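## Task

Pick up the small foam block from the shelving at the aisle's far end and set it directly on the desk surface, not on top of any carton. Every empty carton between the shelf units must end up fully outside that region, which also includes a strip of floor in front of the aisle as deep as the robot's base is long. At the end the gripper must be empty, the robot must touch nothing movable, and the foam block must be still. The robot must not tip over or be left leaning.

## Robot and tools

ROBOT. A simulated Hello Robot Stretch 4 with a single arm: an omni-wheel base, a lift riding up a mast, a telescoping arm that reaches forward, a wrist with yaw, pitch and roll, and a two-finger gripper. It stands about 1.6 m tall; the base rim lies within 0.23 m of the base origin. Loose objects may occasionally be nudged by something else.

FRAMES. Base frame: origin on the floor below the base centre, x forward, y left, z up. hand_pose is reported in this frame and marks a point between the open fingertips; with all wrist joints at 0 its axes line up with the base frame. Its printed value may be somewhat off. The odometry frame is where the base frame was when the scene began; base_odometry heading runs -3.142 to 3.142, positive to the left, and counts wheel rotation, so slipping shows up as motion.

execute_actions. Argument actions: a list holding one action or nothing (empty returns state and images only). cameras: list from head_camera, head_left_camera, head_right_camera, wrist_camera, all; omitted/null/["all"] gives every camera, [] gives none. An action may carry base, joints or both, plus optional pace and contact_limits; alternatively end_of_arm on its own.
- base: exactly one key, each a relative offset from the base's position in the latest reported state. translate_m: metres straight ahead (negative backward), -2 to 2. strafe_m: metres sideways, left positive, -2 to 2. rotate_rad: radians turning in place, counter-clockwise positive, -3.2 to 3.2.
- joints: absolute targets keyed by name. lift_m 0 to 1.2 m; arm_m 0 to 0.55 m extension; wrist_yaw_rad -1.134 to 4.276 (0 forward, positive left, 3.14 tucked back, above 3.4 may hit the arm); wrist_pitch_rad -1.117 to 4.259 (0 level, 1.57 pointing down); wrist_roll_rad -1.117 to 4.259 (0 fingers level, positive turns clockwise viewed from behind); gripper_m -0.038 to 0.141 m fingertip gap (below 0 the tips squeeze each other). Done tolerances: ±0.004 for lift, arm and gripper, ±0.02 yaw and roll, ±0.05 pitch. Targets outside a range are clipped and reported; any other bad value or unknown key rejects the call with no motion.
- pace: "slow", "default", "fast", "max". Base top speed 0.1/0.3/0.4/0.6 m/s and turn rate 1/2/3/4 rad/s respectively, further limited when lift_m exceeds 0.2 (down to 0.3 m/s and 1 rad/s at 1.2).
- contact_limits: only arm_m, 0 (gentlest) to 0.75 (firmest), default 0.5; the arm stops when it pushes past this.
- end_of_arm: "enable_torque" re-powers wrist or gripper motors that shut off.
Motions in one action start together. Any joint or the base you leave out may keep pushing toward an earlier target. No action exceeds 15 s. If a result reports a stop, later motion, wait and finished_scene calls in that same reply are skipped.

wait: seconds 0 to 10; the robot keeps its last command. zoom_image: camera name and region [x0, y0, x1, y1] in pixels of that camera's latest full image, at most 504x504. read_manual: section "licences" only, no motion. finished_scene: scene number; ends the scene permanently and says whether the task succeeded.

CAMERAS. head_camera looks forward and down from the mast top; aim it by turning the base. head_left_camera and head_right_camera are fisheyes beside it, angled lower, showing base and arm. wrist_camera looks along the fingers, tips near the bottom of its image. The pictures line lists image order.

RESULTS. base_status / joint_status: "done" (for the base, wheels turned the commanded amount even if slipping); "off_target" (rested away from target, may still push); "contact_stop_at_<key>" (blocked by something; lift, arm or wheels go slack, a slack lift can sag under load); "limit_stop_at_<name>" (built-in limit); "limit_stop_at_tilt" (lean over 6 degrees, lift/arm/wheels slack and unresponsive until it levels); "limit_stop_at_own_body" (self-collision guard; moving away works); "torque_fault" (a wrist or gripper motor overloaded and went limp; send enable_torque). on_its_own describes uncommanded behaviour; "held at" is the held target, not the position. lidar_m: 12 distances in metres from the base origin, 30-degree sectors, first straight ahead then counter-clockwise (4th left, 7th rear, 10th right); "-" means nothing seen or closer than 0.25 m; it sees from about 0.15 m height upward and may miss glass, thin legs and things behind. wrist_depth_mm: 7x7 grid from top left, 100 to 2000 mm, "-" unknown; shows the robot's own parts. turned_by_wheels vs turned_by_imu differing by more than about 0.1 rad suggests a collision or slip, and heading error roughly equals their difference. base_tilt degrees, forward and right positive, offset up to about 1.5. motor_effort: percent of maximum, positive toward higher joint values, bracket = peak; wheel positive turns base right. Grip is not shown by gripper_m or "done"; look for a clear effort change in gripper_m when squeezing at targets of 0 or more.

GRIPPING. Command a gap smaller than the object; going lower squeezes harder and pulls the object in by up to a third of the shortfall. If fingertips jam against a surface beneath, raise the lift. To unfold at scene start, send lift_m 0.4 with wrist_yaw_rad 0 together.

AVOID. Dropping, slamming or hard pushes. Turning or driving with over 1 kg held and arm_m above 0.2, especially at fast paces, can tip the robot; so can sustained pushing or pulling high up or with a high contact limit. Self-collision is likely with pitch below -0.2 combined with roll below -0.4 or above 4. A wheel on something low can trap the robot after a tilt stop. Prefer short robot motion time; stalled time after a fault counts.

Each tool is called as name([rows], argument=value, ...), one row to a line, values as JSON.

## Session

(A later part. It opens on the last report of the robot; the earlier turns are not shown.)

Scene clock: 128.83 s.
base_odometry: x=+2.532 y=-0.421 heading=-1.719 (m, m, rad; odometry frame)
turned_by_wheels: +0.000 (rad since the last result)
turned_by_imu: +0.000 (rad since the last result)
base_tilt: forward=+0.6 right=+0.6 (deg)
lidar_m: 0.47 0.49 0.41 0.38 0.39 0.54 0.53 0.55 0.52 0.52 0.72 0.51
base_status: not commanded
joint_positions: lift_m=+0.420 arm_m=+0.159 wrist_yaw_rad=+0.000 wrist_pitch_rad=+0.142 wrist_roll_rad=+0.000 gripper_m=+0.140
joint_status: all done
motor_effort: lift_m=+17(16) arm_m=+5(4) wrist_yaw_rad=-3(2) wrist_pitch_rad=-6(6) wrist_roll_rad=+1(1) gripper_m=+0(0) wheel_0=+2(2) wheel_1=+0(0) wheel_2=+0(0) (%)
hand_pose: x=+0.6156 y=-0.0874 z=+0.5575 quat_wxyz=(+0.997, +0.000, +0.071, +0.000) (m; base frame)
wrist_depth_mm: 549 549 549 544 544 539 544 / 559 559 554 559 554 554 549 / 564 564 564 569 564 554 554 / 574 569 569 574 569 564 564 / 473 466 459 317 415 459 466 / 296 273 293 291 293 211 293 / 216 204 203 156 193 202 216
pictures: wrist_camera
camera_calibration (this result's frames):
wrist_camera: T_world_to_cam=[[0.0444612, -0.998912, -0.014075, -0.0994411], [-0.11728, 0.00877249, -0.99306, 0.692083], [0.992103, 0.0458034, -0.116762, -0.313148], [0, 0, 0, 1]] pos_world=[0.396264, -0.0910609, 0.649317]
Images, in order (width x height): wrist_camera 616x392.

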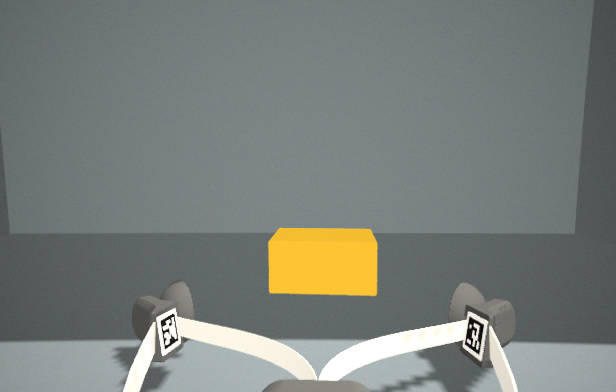

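execute_actions([
  {"joints":{"arm_m":0.278},"pace":"slow","contact_limits":{"arm_m":0.25}},
], cameras=["wrist_camera"])

execute_actions([
  {"joints":{"gripper_m":0.03}},
], cameras=["wrist_camera"])

execute_actions([
  {"joints":{"lift_m":0.45}},
], cameras=["wrist_camera"])

Scene clock: 131.57 s.
base_odometry: x=+2.532 y=-0.421 heading=-1.719 (m, m, rad; odometry frame)
turned_by_wheels: +0.000 (rad since the last result)
turned_by_imu: +0.000 (rad since the last result)
base_tilt: forward=+0.6 right=+0.6 (deg)
lidar_m: 0.48 0.48 0.39 0.39 0.40 0.55 0.54 0.54 0.52 0.53 0.73 0.49
base_status: not commanded
joint_positions: lift_m=+0.420 arm_m=+0.277 wrist_yaw_rad=+0.000 wrist_pitch_rad=+0.142 wrist_roll_rad=+0.000 gripper_m=+0.140
joint_status: all done
motor_effort: lift_m=+17(17) arm_m=+5(10) wrist_yaw_rad=-1(2) wrist_pitch_rad=-4(6) wrist_roll_rad=+0(1) gripper_m=-2(1) wheel_0=+1(2) wheel_1=+0(0) wheel_2=+0(0) (%)
contact_limits: arm_m 0.25
hand_pose: x=+0.7335 y=-0.0875 z=+0.5577 quat_wxyz=(+0.997, +0.000, +0.071, +0.000) (m; base frame)
wrist_depth_mm: 439 433 433 433 430 430 430 / 445 442 442 439 436 433 436 / 449 452 449 445 442 442 439 / 455 455 455 452 449 449 449 / 459 462 455 452 455 452 449 / 297 274 216 198 195 212 294 / 217 203 203 157 193 202 216
pictures: wrist_camera
camera_calibration (this result's frames):
wrist_camera: T_world_to_cam=[[0.0440002, -0.998932, -0.0141322, -0.104444], [-0.116653, 0.00891192, -0.993133, 0.705685], [0.992198, 0.0453466, -0.116137, -0.430574], [0, 0, 0, 1]] pos_world=[0.51413, -0.0910964, 0.649358]
Images, in order (width x height): wrist_camera 616x392.

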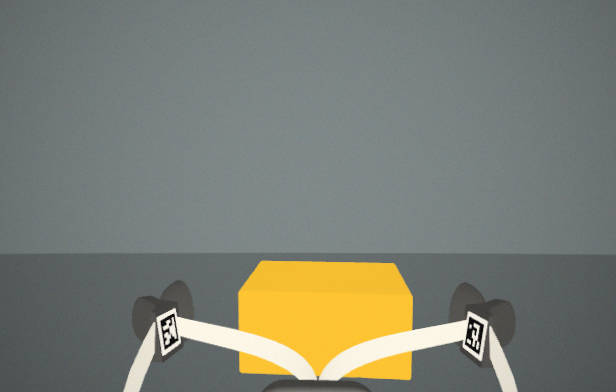

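Scene clock: 133.67 s.
base_odometry: x=+2.532 y=-0.421 heading=-1.719 (m, m, rad; odometry frame)
turned_by_wheels: +0.000 (rad since the last result)
turned_by_imu: +0.000 (rad since the last result)
base_tilt: forward=+0.7 right=+0.6 (deg)
lidar_m: 0.46 0.49 0.35 0.36 0.39 0.55 0.53 0.55 0.54 0.52 0.72 0.49
base_status: not commanded
joint_positions: lift_m=+0.420 arm_m=+0.277 wrist_yaw_rad=+0.000 wrist_pitch_rad=+0.142 wrist_roll_rad=+0.000 gripper_m=+0.031
joint_status: all done
motor_effort: lift_m=+17(16) arm_m=+6(5) wrist_yaw_rad=-1(2) wrist_pitch_rad=-4(4) wrist_roll_rad=+1(0) gripper_m=-31(31) wheel_0=+1(1) wheel_1=+0(0) wheel_2=+0(0) (%)
hand_pose: x=+0.7335 y=-0.0875 z=+0.5577 quat_wxyz=(+0.997, +0.000, +0.071, +0.000) (m; base frame)
wrist_depth_mm: 436 433 436 430 433 430 430 / 442 442 445 439 436 433 436 / 449 449 449 445 445 442 439 / 455 452 452 455 452 449 445 / 459 459 459 455 455 455 452 / 296 294 189 182 185 294 293 / 216 167 185 182 180 172 216
pictures: wrist_camera
camera_calibration (this result's frames):
wrist_camera: T_world_to_cam=[[0.0440003, -0.998932, -0.0141321, -0.104444], [-0.116654, 0.00891179, -0.993133, 0.705685], [0.992197, 0.0453467, -0.116137, -0.430574], [0, 0, 0, 1]] pos_world=[0.51413, -0.0910964, 0.649358]
Images, in order (width x height): wrist_camera 616x392.

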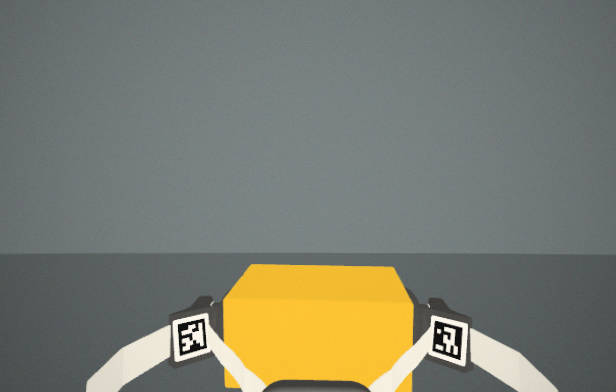

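Scene clock: 134.60 s.
base_odometry: x=+2.532 y=-0.421 heading=-1.719 (m, m, rad; odometry frame)
turned_by_wheels: +0.000 (rad since the last result)
turned_by_imu: +0.000 (rad since the last result)
base_tilt: forward=+0.6 right=+0.6 (deg)
lidar_m: 0.46 0.50 0.39 0.37 0.38 0.55 0.53 0.55 0.54 0.52 0.70 0.51
base_status: not commanded
joint_positions: lift_m=+0.450 arm_m=+0.277 wrist_yaw_rad=+0.000 wrist_pitch_rad=+0.142 wrist_roll_rad=+0.000 gripper_m=+0.031
joint_status: all done
motor_effort: lift_m=+22(25) arm_m=+5(6) wrist_yaw_rad=-1(2) wrist_pitch_rad=-6(7) wrist_roll_rad=+2(1) gripper_m=-31(29) wheel_0=+2(2) wheel_1=+0(0) wheel_2=+0(0) (%)
hand_pose: x=+0.7335 y=-0.0875 z=+0.5871 quat_wxyz=(+0.997, +0.000, +0.071, +0.000) (m; base frame)
wrist_depth_mm: 436 433 436 433 433 430 430 / 445 442 442 439 439 439 436 / 445 445 445 449 442 442 439 / 455 455 452 452 452 449 445 / 466 462 459 459 455 459 452 / 370 366 189 182 185 364 368 / 271 167 184 182 179 172 271
pictures: wrist_camera
camera_calibration (this result's frames):
wrist_camera: T_world_to_cam=[[0.0440144, -0.998931, -0.0141542, -0.10402], [-0.117365, 0.00889956, -0.993049, 0.735332], [0.992113, 0.0453696, -0.116848, -0.426684], [0, 0, 0, 1]] pos_world=[0.514199, -0.0910943, 0.678891]
Images, in order (width x height): wrist_camera 616x392.

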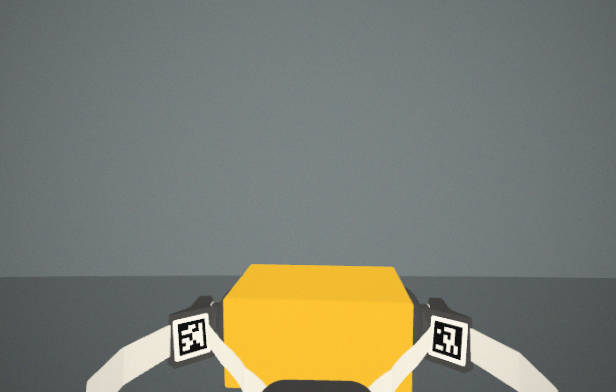

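execute_actions([
  {"base":{"translate_m":-0.1},"joints":{"arm_m":0.0}},
], cameras=[])

execute_actions([
  {"joints":{"lift_m":0.6,"wrist_pitch_rad":1.5}},
], cameras=[])

execute_actions([
  {"base":{"strafe_m":-0.26}},
], cameras=[])

execute_actions([
  {"base":{"rotate_rad":-1.6}},
], cameras=["wrist_camera","head_camera"])

Scene clock: 138.83 s.
base_odometry: x=+2.547 y=-0.322 heading=-1.720 (m, m, rad; odometry frame)
turned_by_wheels: +0.000 (rad since the last result)
turned_by_imu: +0.001 (rad since the last result)
base_tilt: forward=+0.6 right=+0.6 (deg)
lidar_m: 0.56 0.56 0.40 0.37 0.39 0.45 0.44 0.42 0.52 0.50 0.86 0.61
base_status: done
joint_positions: lift_m=+0.450 arm_m=+0.001 wrist_yaw_rad=+0.000 wrist_pitch_rad=+0.143 wrist_roll_rad=+0.000 gripper_m=+0.031
joint_status: all done
motor_effort: lift_m=+22(22) arm_m=-5(11) wrist_yaw_rad=-2(1) wrist_pitch_rad=-8(8) wrist_roll_rad=+2(0) gripper_m=-32(32) wheel_0=+0(6) wheel_1=+0(4) wheel_2=-2(6) (%)
hand_pose: x=+0.4574 y=-0.0875 z=+0.5869 quat_wxyz=(+0.997, +0.000, +0.071, +0.000) (m; base frame)
wrist_depth_mm: 654 798 798 788 788 788 580 / 647 809 809 820 809 798 585 / 654 831 820 809 820 820 597 / 654 842 831 842 842 820 597 / 591 585 591 585 585 585 544 / 392 389 189 182 185 382 384 / 627 167 185 182 180 173 564
pictures: none
No camera images: the call's "cameras" was empty. Leave "cameras" out to get every camera's image.

Scene clock: 140.53 s.
base_odometry: x=+2.547 y=-0.322 heading=-1.720 (m, m, rad; odometry frame)
turned_by_wheels: +0.000 (rad since the last result)
turned_by_imu: +0.000 (rad since the last result)
base_tilt: forward=+0.6 right=+0.6 (deg)
lidar_m: 0.55 0.57 0.41 0.35 0.38 0.43 0.44 0.43 0.52 0.53 0.86 0.61
base_status: not commanded
joint_positions: lift_m=+0.600 arm_m=+0.001 wrist_yaw_rad=+0.000 wrist_pitch_rad=+1.500 wrist_roll_rad=+0.000 gripper_m=+0.031
joint_status: all done
motor_effort: lift_m=+22(24) arm_m=-5(5) wrist_yaw_rad=-2(1) wrist_pitch_rad=+1(4) wrist_roll_rad=+1(1) gripper_m=-32(30) wheel_0=+0(0) wheel_1=+0(0) wheel_2=-2(2) (%)
hand_pose: x=+0.1922 y=-0.0874 z=+0.4902 quat_wxyz=(+0.732, +0.000, +0.682, +0.000) (m; base frame)
wrist_depth_mm: 676 707 691 683 691 707 723 / 691 768 759 741 741 732 732 / 683 750 750 741 723 732 715 / 683 741 741 741 723 715 699 / 676 732 723 715 707 707 699 / 683 723 189 182 185 691 691 / 683 167 185 182 180 172 676
pictures: none
No camera images: the call's "cameras" was empty. Leave "cameras" out to get every camera's image.

Scene clock: 142.70 s.
base_odometry: x=+2.290 y=-0.284 heading=-1.720 (m, m, rad; odometry frame)
turned_by_wheels: +0.000 (rad since the last result)
turned_by_imu: -0.001 (rad since the last result)
base_tilt: forward=+0.6 right=+0.6 (deg)
lidar_m: 0.55 0.61 0.65 0.62 0.64 0.43 0.42 0.40 0.27 0.25 0.86 0.60
base_status: done
joint_positions: lift_m=+0.600 arm_m=+0.001 wrist_yaw_rad=+0.000 wrist_pitch_rad=+1.500 wrist_roll_rad=+0.000 gripper_m=+0.031
joint_status: not commanded
motor_effort: lift_m=+21(22) arm_m=-5(5) wrist_yaw_rad=-2(2) wrist_pitch_rad=+0(0) wrist_roll_rad=+1(1) gripper_m=-30(31) wheel_0=-2(8) wheel_1=+2(8) wheel_2=+0(4) (%)
hand_pose: x=+0.1921 y=-0.0874 z=+0.4903 quat_wxyz=(+0.732, +0.000, +0.682, +0.000) (m; base frame)
wrist_depth_mm: 699 699 683 699 707 707 723 / 778 750 750 750 750 741 732 / 768 750 741 732 732 723 715 / 741 741 741 723 723 707 715 / 732 732 723 732 715 707 699 / 732 707 188 182 185 699 691 / 707 167 185 182 180 172 676
pictures: none
No camera images: the call's "cameras" was empty. Leave "cameras" out to get every camera's image.

Scene clock: 144.77 s.
base_odometry: x=+2.290 y=-0.284 heading=+2.964 (m, m, rad; odometry frame)
turned_by_wheels: -1.600 (rad since the last result)
turned_by_imu: -1.550 (rad since the last result)
base_tilt: forward=+0.7 right=+0.6 (deg)
lidar_m: 0.25 0.86 0.63 0.60 0.61 0.67 0.63 0.63 0.45 0.42 0.41 0.26
base_status: done
joint_positions: lift_m=+0.600 arm_m=+0.001 wrist_yaw_rad=+0.000 wrist_pitch_rad=+1.500 wrist_roll_rad=+0.000 gripper_m=+0.031
joint_status: not commanded
motor_effort: lift_m=+21(20) arm_m=-5(5) wrist_yaw_rad=-3(3) wrist_pitch_rad=+0(0) wrist_roll_rad=+2(2) gripper_m=-33(32) wheel_0=+1(5) wheel_1=-1(4) wheel_2=+0(4) (%)
hand_pose: x=+0.1921 y=-0.0874 z=+0.4903 quat_wxyz=(+0.732, +0.000, +0.682, +0.000) (m; base frame)
wrist_depth_mm: - - - - 105 104 - / 122 123 124 126 128 131 134 / 759 190 192 197 202 208 216 / 750 732 732 452 488 517 544 / 732 723 732 723 699 699 609 / 732 715 189 182 185 699 597 / 715 167 184 182 180 173 580
pictures: head_camera, wrist_camera
camera_calibration (this result's frames):
wrist_camera: T_world_to_cam=[[-0.00431675, -0.998916, -0.0463474, -0.056388], [-0.995424, 0.00871666, -0.0951555, 0.304144], [0.0954564, 0.0457245, -0.994383, 0.701689], [0, 0, 0, 1]] pos_world=[0.235529, -0.0910624, 0.724075]
Images, in order (width x height): head_camera 420x560, wrist_camera 616x392.

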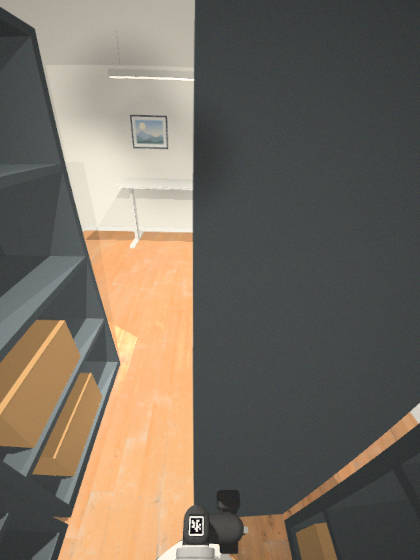

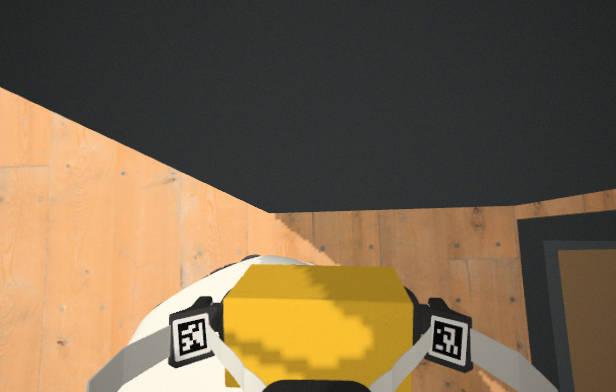

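execute_actions([
  {"base":{"strafe_m":0.34},"pace":"slow"},
], cameras=[])

execute_actions([
  {"base":{"translate_m":0.4},"pace":"slow"},
], cameras=["head_camera"])

Scene clock: 149.43 s.
base_odometry: x=+2.230 y=-0.618 heading=+2.964 (m, m, rad; odometry frame)
turned_by_wheels: +0.000 (rad since the last result)
turned_by_imu: +0.003 (rad since the last result)
base_tilt: forward=+0.7 right=+0.6 (deg)
lidar_m: 1.17 0.38 0.27 0.25 0.25 0.38 0.63 0.65 0.79 0.75 0.39 0.45
base_status: done
joint_positions: lift_m=+0.600 arm_m=+0.001 wrist_yaw_rad=+0.000 wrist_pitch_rad=+1.500 wrist_roll_rad=+0.000 gripper_m=+0.031
joint_status: not commanded
motor_effort: lift_m=+21(20) arm_m=-5(5) wrist_yaw_rad=-2(2) wrist_pitch_rad=+0(0) wrist_roll_rad=+0(0) gripper_m=-29(30) wheel_0=+0(3) wheel_1=+1(3) wheel_2=+1(1) (%)
hand_pose: x=+0.1921 y=-0.0874 z=+0.4903 quat_wxyz=(+0.732, +0.000, +0.682, +0.000) (m; base frame)
wrist_depth_mm: 569 768 768 768 759 591 459 / 559 750 759 759 741 661 621 / 668 750 741 741 732 654 647 / 564 732 732 715 715 634 452 / 654 723 732 715 707 707 699 / 647 661 188 182 185 691 691 / 640 167 185 182 180 172 676
pictures: none
No camera images: the call's "cameras" was empty. Leave "cameras" out to get every camera's image.

Scene clock: 154.73 s.
base_odometry: x=+1.836 y=-0.548 heading=+2.964 (m, m, rad; odometry frame)
turned_by_wheels: +0.000 (rad since the last result)
turned_by_imu: +0.000 (rad since the last result)
base_tilt: forward=+0.6 right=+0.7 (deg)
lidar_m: 2.89 0.42 0.26 0.26 0.27 0.39 1.05 1.10 0.32 0.25 0.30 0.43
base_status: done
joint_positions: lift_m=+0.600 arm_m=+0.001 wrist_yaw_rad=+0.000 wrist_pitch_rad=+1.500 wrist_roll_rad=+0.000 gripper_m=+0.031
joint_status: not commanded
motor_effort: lift_m=+20(20) arm_m=-5(5) wrist_yaw_rad=-2(3) wrist_pitch_rad=+0(0) wrist_roll_rad=+2(1) gripper_m=-30(34) wheel_0=+1(2) wheel_1=+0(5) wheel_2=-1(6) (%)
hand_pose: x=+0.1921 y=-0.0874 z=+0.4903 quat_wxyz=(+0.732, +0.000, +0.682, +0.000) (m; base frame)
wrist_depth_mm: 699 768 768 768 759 683 392 / 627 759 768 750 750 574 392 / 564 750 741 732 741 574 392 / 564 741 741 732 707 585 392 / 564 723 732 707 707 585 394 / 559 683 189 182 184 559 402 / 559 167 185 182 180 172 394
pictures: head_camera
Images, in order (width x height): head_camera 420x560.

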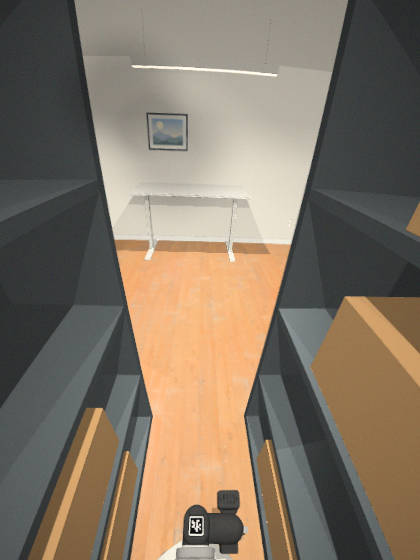

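execute_actions([
  {"base":{"translate_m":0.45},"pace":"slow"},
], cameras=[])

Scene clock: 160.57 s.
base_odometry: x=+1.393 y=-0.468 heading=+2.964 (m, m, rad; odometry frame)
turned_by_wheels: +0.000 (rad since the last result)
turned_by_imu: +0.000 (rad since the last result)
base_tilt: forward=+0.6 right=+0.6 (deg)
lidar_m: 2.45 0.40 0.30 0.25 0.29 0.39 1.10 0.45 0.30 0.25 0.29 0.40
base_status: done
joint_positions: lift_m=+0.600 arm_m=+0.001 wrist_yaw_rad=+0.000 wrist_pitch_rad=+1.500 wrist_roll_rad=+0.000 gripper_m=+0.031
joint_status: not commanded
motor_effort: lift_m=+20(21) arm_m=-5(5) wrist_yaw_rad=-2(3) wrist_pitch_rad=+0(0) wrist_roll_rad=+1(1) gripper_m=-31(30) wheel_0=+2(6) wheel_1=+0(2) wheel_2=-1(4) (%)
hand_pose: x=+0.1921 y=-0.0874 z=+0.4903 quat_wxyz=(+0.732, +0.000, +0.682, +0.000) (m; base frame)
wrist_depth_mm: 788 778 778 768 759 759 741 / 778 768 768 750 750 741 732 / 768 741 741 741 741 723 355 / 640 741 741 732 715 634 627 / 654 732 723 707 715 627 627 / 640 691 189 182 185 615 615 / 640 167 185 182 180 172 488
pictures: none
No camera images: the call's "cameras" was empty. Leave "cameras" out to get every camera's image.

execute_actions([
  {"base":{"strafe_m":0.02},"pace":"slow"},
], cameras=[])

execute_actions([
  {"base":{"translate_m":0.6},"pace":"slow"},
], cameras=[])

execute_actions([
  {"base":{"translate_m":0.9},"joints":{"lift_m":0.95}},
], cameras=["head_camera","head_left_camera"])

Scene clock: 161.87 s.
base_odometry: x=+1.390 y=-0.488 heading=+2.964 (m, m, rad; odometry frame)
turned_by_wheels: +0.000 (rad since the last result)
turned_by_imu: +0.000 (rad since the last result)
base_tilt: forward=+0.6 right=+0.6 (deg)
lidar_m: 2.43 0.40 0.26 0.25 0.25 0.37 0.99 0.44 0.31 0.28 0.32 0.44
base_status: done
joint_positions: lift_m=+0.600 arm_m=+0.001 wrist_yaw_rad=+0.000 wrist_pitch_rad=+1.500 wrist_roll_rad=+0.000 gripper_m=+0.031
joint_status: not commanded
motor_effort: lift_m=+21(20) arm_m=-5(5) wrist_yaw_rad=-3(3) wrist_pitch_rad=+0(0) wrist_roll_rad=+1(2) gripper_m=-31(30) wheel_0=-2(3) wheel_1=+2(4) wheel_2=+0(0) (%)
hand_pose: x=+0.1921 y=-0.0874 z=+0.4903 quat_wxyz=(+0.732, +0.000, +0.682, +0.000) (m; base frame)
wrist_depth_mm: 778 768 768 759 768 750 732 / 768 759 768 750 750 741 741 / 768 759 741 741 741 723 389 / 580 732 732 715 715 640 627 / 654 723 723 715 715 634 627 / 647 668 189 181 185 615 615 / 640 167 185 182 180 172 492
pictures: none
No camera images: the call's "cameras" was empty. Leave "cameras" out to get every camera's image.

Scene clock: 169.17 s.
base_odometry: x=+0.799 y=-0.382 heading=+2.964 (m, m, rad; odometry frame)
turned_by_wheels: +0.000 (rad since the last result)
turned_by_imu: +0.000 (rad since the last result)
base_tilt: forward=+0.6 right=+0.6 (deg)
lidar_m: 1.82 1.93 0.98 1.83 0.34 0.40 1.10 0.43 0.36 1.86 1.11 1.95
base_status: done
joint_positions: lift_m=+0.600 arm_m=+0.001 wrist_yaw_rad=+0.000 wrist_pitch_rad=+1.500 wrist_roll_rad=+0.000 gripper_m=+0.031
joint_status: not commanded
motor_effort: lift_m=+20(21) arm_m=-5(5) wrist_yaw_rad=-3(2) wrist_pitch_rad=+0(0) wrist_roll_rad=+1(1) gripper_m=-31(31) wheel_0=+0(4) wheel_1=+2(2) wheel_2=-1(4) (%)
hand_pose: x=+0.1921 y=-0.0874 z=+0.4903 quat_wxyz=(+0.732, +0.000, +0.682, +0.000) (m; base frame)
wrist_depth_mm: 778 778 778 778 768 750 750 / 768 768 759 750 741 741 741 / 759 750 741 732 741 723 723 / 750 732 741 723 723 707 707 / 732 723 723 707 715 699 691 / 715 715 189 181 184 699 683 / 707 167 185 183 181 172 683
pictures: none
No camera images: the call's "cameras" was empty. Leave "cameras" out to get every camera's image.

Scene clock: 173.63 s.
base_odometry: x=-0.087 y=-0.223 heading=+2.964 (m, m, rad; odometry frame)
turned_by_wheels: +0.000 (rad since the last result)
turned_by_imu: -0.001 (rad since the last result)
base_tilt: forward=+0.6 right=+0.6 (deg)
lidar_m: 0.96 0.98 1.95 1.85 0.98 1.21 1.19 1.15 1.08 1.03 1.85 1.01
base_status: done
joint_positions: lift_m=+0.950 arm_m=+0.001 wrist_yaw_rad=+0.000 wrist_pitch_rad=+1.500 wrist_roll_rad=+0.000 gripper_m=+0.031
joint_status: all done
motor_effort: lift_m=+22(24) arm_m=-5(5) wrist_yaw_rad=-2(2) wrist_pitch_rad=-1(0) wrist_roll_rad=+1(0) gripper_m=-31(30) wheel_0=+1(5) wheel_1=-1(7) wheel_2=+0(9) (%)
hand_pose: x=+0.1921 y=-0.0874 z=+0.8403 quat_wxyz=(+0.732, +0.000, +0.682, +0.000) (m; base frame)
wrist_depth_mm: 1160 1160 1160 1118 1138 1118 1098 / 1160 1138 1118 1118 1098 1118 1098 / 1118 1118 1118 1098 1078 1060 1060 / 1138 1098 1098 1078 1078 1060 1060 / 1098 1098 1060 1042 1060 1042 1042 / 1078 1098 188 181 185 1042 1025 / 1060 167 185 182 180 173 1025
pictures: head_camera, head_left_camera
Images, in order (width x height): head_camera 420x560, head_left_camera 420x672.

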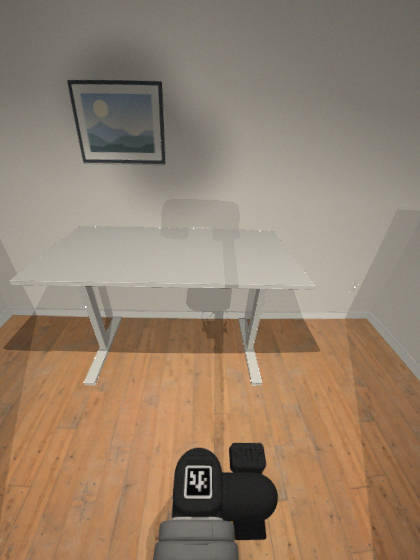

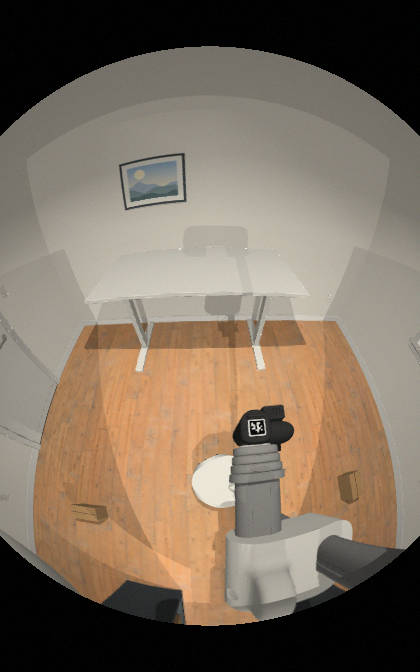

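execute_actions([
  {"base":{"translate_m":0.43},"joints":{"lift_m":1.0,"wrist_pitch_rad":0.14}},
], cameras=[])

execute_actions([
  {"joints":{"arm_m":0.3}},
], cameras=[])

execute_actions([
  {"joints":{"lift_m":0.88}},
], cameras=["wrist_camera","head_camera"])

Scene clock: 176.80 s.
base_odometry: x=-0.510 y=-0.147 heading=+2.964 (m, m, rad; odometry frame)
turned_by_wheels: +0.000 (rad since the last result)
turned_by_imu: -0.001 (rad since the last result)
base_tilt: forward=+0.6 right=+0.6 (deg)
lidar_m: 0.48 0.55 0.76 1.86 1.23 1.29 1.58 1.59 1.20 1.78 1.88 0.56
base_status: done
joint_positions: lift_m=+1.000 arm_m=+0.001 wrist_yaw_rad=+0.000 wrist_pitch_rad=+0.143 wrist_roll_rad=+0.000 gripper_m=+0.031
joint_status: all done
motor_effort: lift_m=+22(26) arm_m=-5(5) wrist_yaw_rad=-2(2) wrist_pitch_rad=-8(12) wrist_roll_rad=+1(1) gripper_m=-32(31) wheel_0=-1(5) wheel_1=+1(3) wheel_2=+0(7) (%)
hand_pose: x=+0.4573 y=-0.0874 z=+1.1369 quat_wxyz=(+0.997, +0.000, +0.071, +0.000) (m; base frame)
wrist_depth_mm: 1025 1025 1042 1078 1060 1060 1060 / 1042 1078 1060 1060 1060 1078 1060 / 1078 1098 1078 1098 1098 1078 1118 / 1138 1098 1098 1118 1118 1118 1098 / 1118 1098 1138 1118 1118 1098 1118 / 715 715 189 182 185 707 768 / 530 167 185 182 180 173 517
pictures: none
No camera images: the call's "cameras" was empty. Leave "cameras" out to get every camera's image.

Scene clock: 178.80 s.
base_odometry: x=-0.510 y=-0.147 heading=+2.964 (m, m, rad; odometry frame)
turned_by_wheels: +0.000 (rad since the last result)
turned_by_imu: +0.000 (rad since the last result)
base_tilt: forward=+0.6 right=+0.6 (deg)
lidar_m: 0.51 0.55 0.75 1.86 1.26 1.28 1.56 1.61 1.20 1.77 1.88 0.58
base_status: not commanded
joint_positions: lift_m=+1.000 arm_m=+0.299 wrist_yaw_rad=+0.000 wrist_pitch_rad=+0.143 wrist_roll_rad=+0.000 gripper_m=+0.031
joint_status: all done
motor_effort: lift_m=+22(21) arm_m=+5(5) wrist_yaw_rad=-3(1) wrist_pitch_rad=-7(8) wrist_roll_rad=+0(2) gripper_m=-32(32) wheel_0=-1(1) wheel_1=+0(0) wheel_2=-1(1) (%)
hand_pose: x=+0.7556 y=-0.0874 z=+1.1370 quat_wxyz=(+0.997, +0.000, +0.071, +0.000) (m; base frame)
wrist_depth_mm: 741 759 768 778 759 768 768 / 778 778 788 778 788 788 778 / 788 778 788 788 778 778 798 / 798 798 798 798 809 798 809 / 820 809 820 820 820 820 809 / 715 699 189 182 185 707 820 / 525 167 185 182 180 172 521
pictures: none
No camera images: the call's "cameras" was empty. Leave "cameras" out to get every camera's image.

Scene clock: 180.33 s.
base_odometry: x=-0.510 y=-0.147 heading=+2.964 (m, m, rad; odometry frame)
turned_by_wheels: +0.000 (rad since the last result)
turned_by_imu: +0.000 (rad since the last result)
base_tilt: forward=+0.7 right=+0.6 (deg)
lidar_m: 0.56 0.56 0.77 1.86 1.22 1.27 1.57 1.58 1.19 1.78 1.91 0.54
base_status: not commanded
joint_positions: lift_m=+0.880 arm_m=+0.299 wrist_yaw_rad=+0.000 wrist_pitch_rad=+0.143 wrist_roll_rad=+0.000 gripper_m=+0.031
joint_status: all done
motor_effort: lift_m=+17(20) arm_m=+5(5) wrist_yaw_rad=-2(2) wrist_pitch_rad=-7(6) wrist_roll_rad=+0(2) gripper_m=-30(31) wheel_0=-1(1) wheel_1=+0(1) wheel_2=+0(1) (%)
hand_pose: x=+0.7556 y=-0.0874 z=+1.0174 quat_wxyz=(+0.997, +0.000, +0.071, +0.000) (m; base frame)
wrist_depth_mm: 759 759 768 778 768 768 778 / 778 778 778 768 778 788 778 / 778 778 778 788 788 788 788 / 798 809 798 809 798 809 809 / 647 634 627 634 634 627 640 / 404 402 187 181 184 402 404 / 297 167 185 182 179 172 294
pictures: head_camera, wrist_camera
camera_calibration (this result's frames):
wrist_camera: T_world_to_cam=[[0.0444731, -0.998912, -0.0140622, -0.0992105], [-0.117548, 0.00874602, -0.993029, 1.16539], [0.992071, 0.045816, -0.117031, -0.398037], [0, 0, 0, 1]] pos_world=[0.536282, -0.0910586, 1.10929]
Images, in order (width x height): head_camera 420x560, wrist_camera 616x392.

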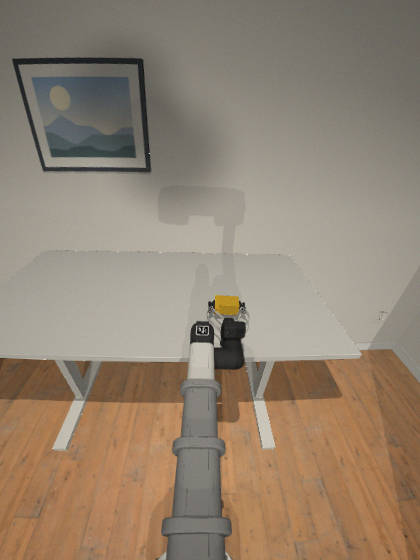

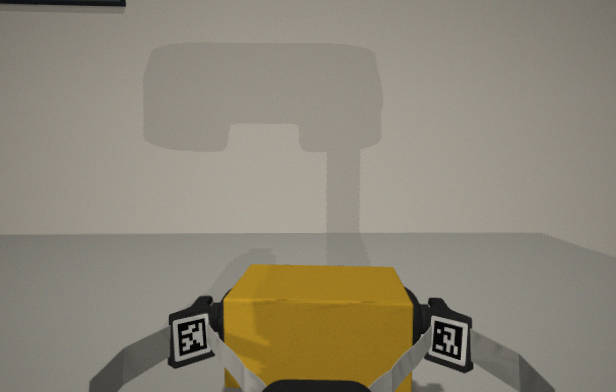

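execute_actions([
  {"joints":{"lift_m":0.84},"pace":"slow"},
], cameras=[])

execute_actions([
  {"joints":{"gripper_m":0.14}},
], cameras=["wrist_camera"])

execute_actions([
  {"joints":{"arm_m":0.1,"lift_m":0.86}},
], cameras=[])

execute_actions([
  {"base":{"translate_m":-0.15},"joints":{"arm_m":0.0}},
])

Scene clock: 181.77 s.
base_odometry: x=-0.510 y=-0.147 heading=+2.964 (m, m, rad; odometry frame)
turned_by_wheels: +0.000 (rad since the last result)
turned_by_imu: +0.000 (rad since the last result)
base_tilt: forward=+0.6 right=+0.6 (deg)
lidar_m: 0.53 0.54 0.76 1.87 1.22 1.33 1.57 1.58 1.18 1.77 1.85 0.58
base_status: not commanded
joint_positions: lift_m=+0.840 arm_m=+0.299 wrist_yaw_rad=+0.000 wrist_pitch_rad=+0.143 wrist_roll_rad=+0.000 gripper_m=+0.031
joint_status: all done
motor_effort: lift_m=+16(15) arm_m=+5(5) wrist_yaw_rad=-3(3) wrist_pitch_rad=-6(7) wrist_roll_rad=+1(1) gripper_m=-30(31) wheel_0=-1(1) wheel_1=+0(0) wheel_2=-1(0) (%)
hand_pose: x=+0.7556 y=-0.0874 z=+0.9774 quat_wxyz=(+0.997, +0.000, +0.071, +0.000) (m; base frame)
wrist_depth_mm: 759 759 768 768 768 768 778 / 778 778 778 778 768 788 768 / 788 788 788 798 788 798 798 / 798 798 798 798 798 788 798 / 480 477 473 466 469 473 473 / 301 300 189 182 185 298 298 / 222 167 185 182 180 172 220
pictures: none
No camera images: the call's "cameras" was empty. Leave "cameras" out to get every camera's image.

Scene clock: 183.87 s.
base_odometry: x=-0.510 y=-0.147 heading=+2.964 (m, m, rad; odometry frame)
turned_by_wheels: +0.000 (rad since the last result)
turned_by_imu: +0.000 (rad since the last result)
base_tilt: forward=+0.6 right=+0.6 (deg)
lidar_m: 0.53 0.55 0.76 1.87 1.23 1.29 1.58 1.62 1.19 1.74 1.86 0.57
base_status: not commanded
joint_positions: lift_m=+0.840 arm_m=+0.299 wrist_yaw_rad=+0.000 wrist_pitch_rad=+0.143 wrist_roll_rad=+0.000 gripper_m=+0.140
joint_status: all done
motor_effort: lift_m=+16(16) arm_m=+5(5) wrist_yaw_rad=-3(3) wrist_pitch_rad=-7(7) wrist_roll_rad=+1(1) gripper_m=+1(32) wheel_0=-1(1) wheel_1=+0(0) wheel_2=-1(1) (%)
hand_pose: x=+0.7556 y=-0.0874 z=+0.9774 quat_wxyz=(+0.997, +0.000, +0.071, +0.000) (m; base frame)
wrist_depth_mm: 759 768 759 768 768 768 768 / 788 778 778 778 778 778 788 / 788 788 788 788 798 798 788 / 798 798 798 809 798 788 809 / 477 477 469 473 469 469 473 / 304 281 216 198 198 211 298 / 222 208 203 156 196 202 220
pictures: wrist_camera
camera_calibration (this result's frames):
wrist_camera: T_world_to_cam=[[0.0444733, -0.998912, -0.0140622, -0.0997729], [-0.117548, 0.008746, -0.993029, 1.12569], [0.992071, 0.0458163, -0.117031, -0.402717], [0, 0, 0, 1]] pos_world=[0.536283, -0.0910586, 1.06931]
Images, in order (width x height): wrist_camera 616x392.

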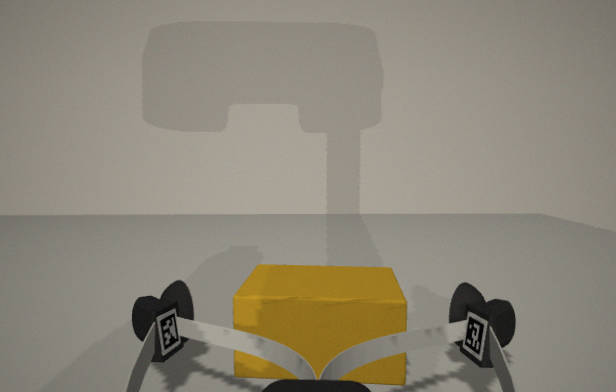

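Scene clock: 185.57 s.
base_odometry: x=-0.510 y=-0.147 heading=+2.964 (m, m, rad; odometry frame)
turned_by_wheels: +0.000 (rad since the last result)
turned_by_imu: +0.000 (rad since the last result)
base_tilt: forward=+0.6 right=+0.7 (deg)
lidar_m: 0.53 0.55 0.74 1.86 1.23 1.32 1.57 1.59 1.19 1.77 1.90 0.60
base_status: not commanded
joint_positions: lift_m=+0.860 arm_m=+0.101 wrist_yaw_rad=+0.000 wrist_pitch_rad=+0.142 wrist_roll_rad=+0.000 gripper_m=+0.140
joint_status: all done
motor_effort: lift_m=+22(24) arm_m=-5(7) wrist_yaw_rad=-2(3) wrist_pitch_rad=-6(7) wrist_roll_rad=+1(0) gripper_m=+0(1) wheel_0=-1(1) wheel_1=+0(0) wheel_2=-1(1) (%)
hand_pose: x=+0.5574 y=-0.0874 z=+0.9970 quat_wxyz=(+0.997, +0.000, +0.071, +0.000) (m; base frame)
wrist_depth_mm: 960 946 960 946 946 946 960 / 976 976 976 976 960 960 960 / 991 976 991 991 991 976 991 / 991 991 991 976 1008 991 1008 / 564 559 559 402 554 559 549 / 355 329 349 351 349 211 355 / 260 245 243 156 232 233 259
pictures: none
No camera images: the call's "cameras" was empty. Leave "cameras" out to get every camera's image.

Scene clock: 187.40 s.
base_odometry: x=-0.362 y=-0.173 heading=+2.964 (m, m, rad; odometry frame)
turned_by_wheels: +0.000 (rad since the last result)
turned_by_imu: +0.001 (rad since the last result)
base_tilt: forward=+0.6 right=+0.6 (deg)
lidar_m: 0.67 0.69 0.98 1.86 1.12 1.50 1.39 1.45 1.11 1.77 1.87 0.70
base_status: done
joint_positions: lift_m=+0.860 arm_m=+0.001 wrist_yaw_rad=+0.000 wrist_pitch_rad=+0.142 wrist_roll_rad=+0.000 gripper_m=+0.140
joint_status: all done
motor_effort: lift_m=+21(22) arm_m=-5(9) wrist_yaw_rad=-2(1) wrist_pitch_rad=-6(6) wrist_roll_rad=+2(1) gripper_m=-1(0) wheel_0=+1(5) wheel_1=+0(6) wheel_2=+0(5) (%)
hand_pose: x=+0.4574 y=-0.0875 z=+0.9971 quat_wxyz=(+0.997, +0.000, +0.071, +0.000) (m; base frame)
wrist_depth_mm: 1182 1182 1182 1205 1182 1205 1205 / 1205 1229 1229 1205 1229 1229 1229 / 1229 1229 1205 1229 1229 1255 1205 / 1255 1255 1255 1281 1255 1281 1255 / 569 564 559 559 559 559 559 / 1308 473 1255 1281 1281 211 1281 / 1336 1308 1308 157 1336 854 1308
pictures: head_camera, head_left_camera, head_right_camera, wrist_camera
camera_calibration (this result's frames):
wrist_camera: T_world_to_cam=[[0.0442712, -0.998921, -0.0140541, -0.0862106], [-0.11737, 0.00876976, -0.993049, 1.11007], [0.992101, 0.045613, -0.116856, -0.104805], [0, 0, 0, 1]] pos_world=[0.238082, -0.0910721, 1.08889]
Images, in order (width x height): head_camera 420x560, head_left_camera 420x672, head_right_camera 420x672, wrist_camera 616x392.

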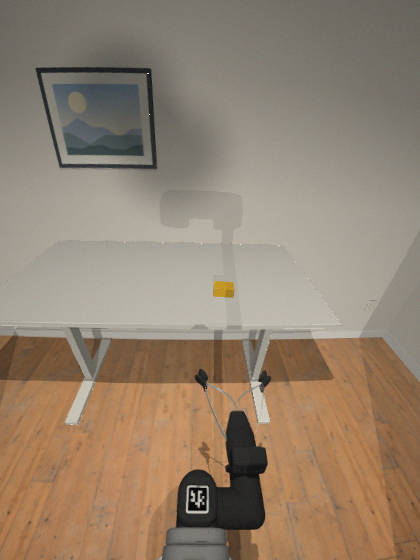

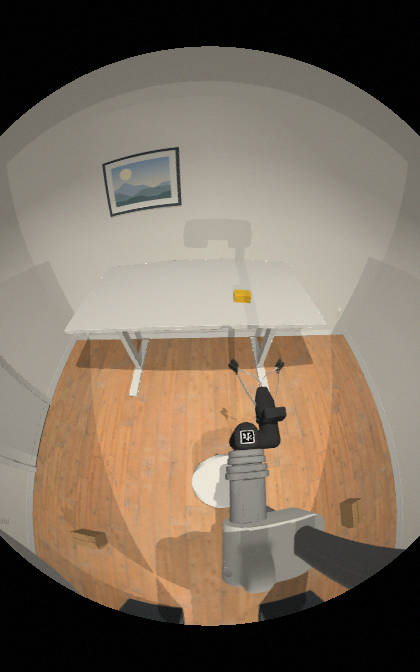

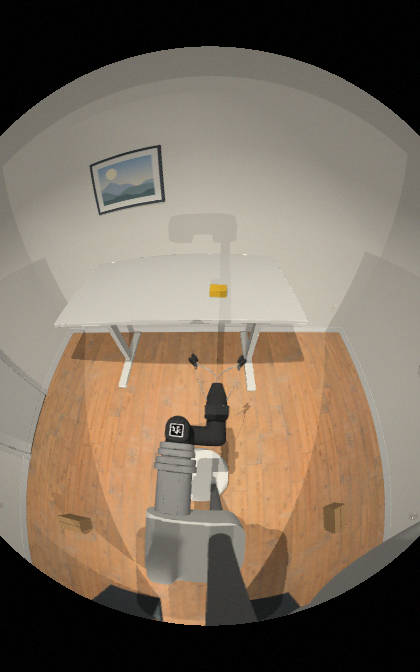

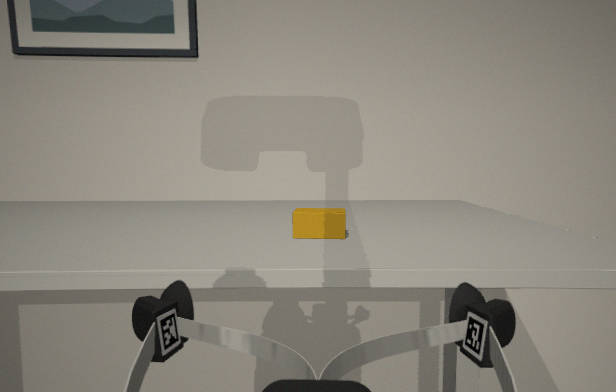

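finished_scene(scene=2)

The scene is finished: the task was done.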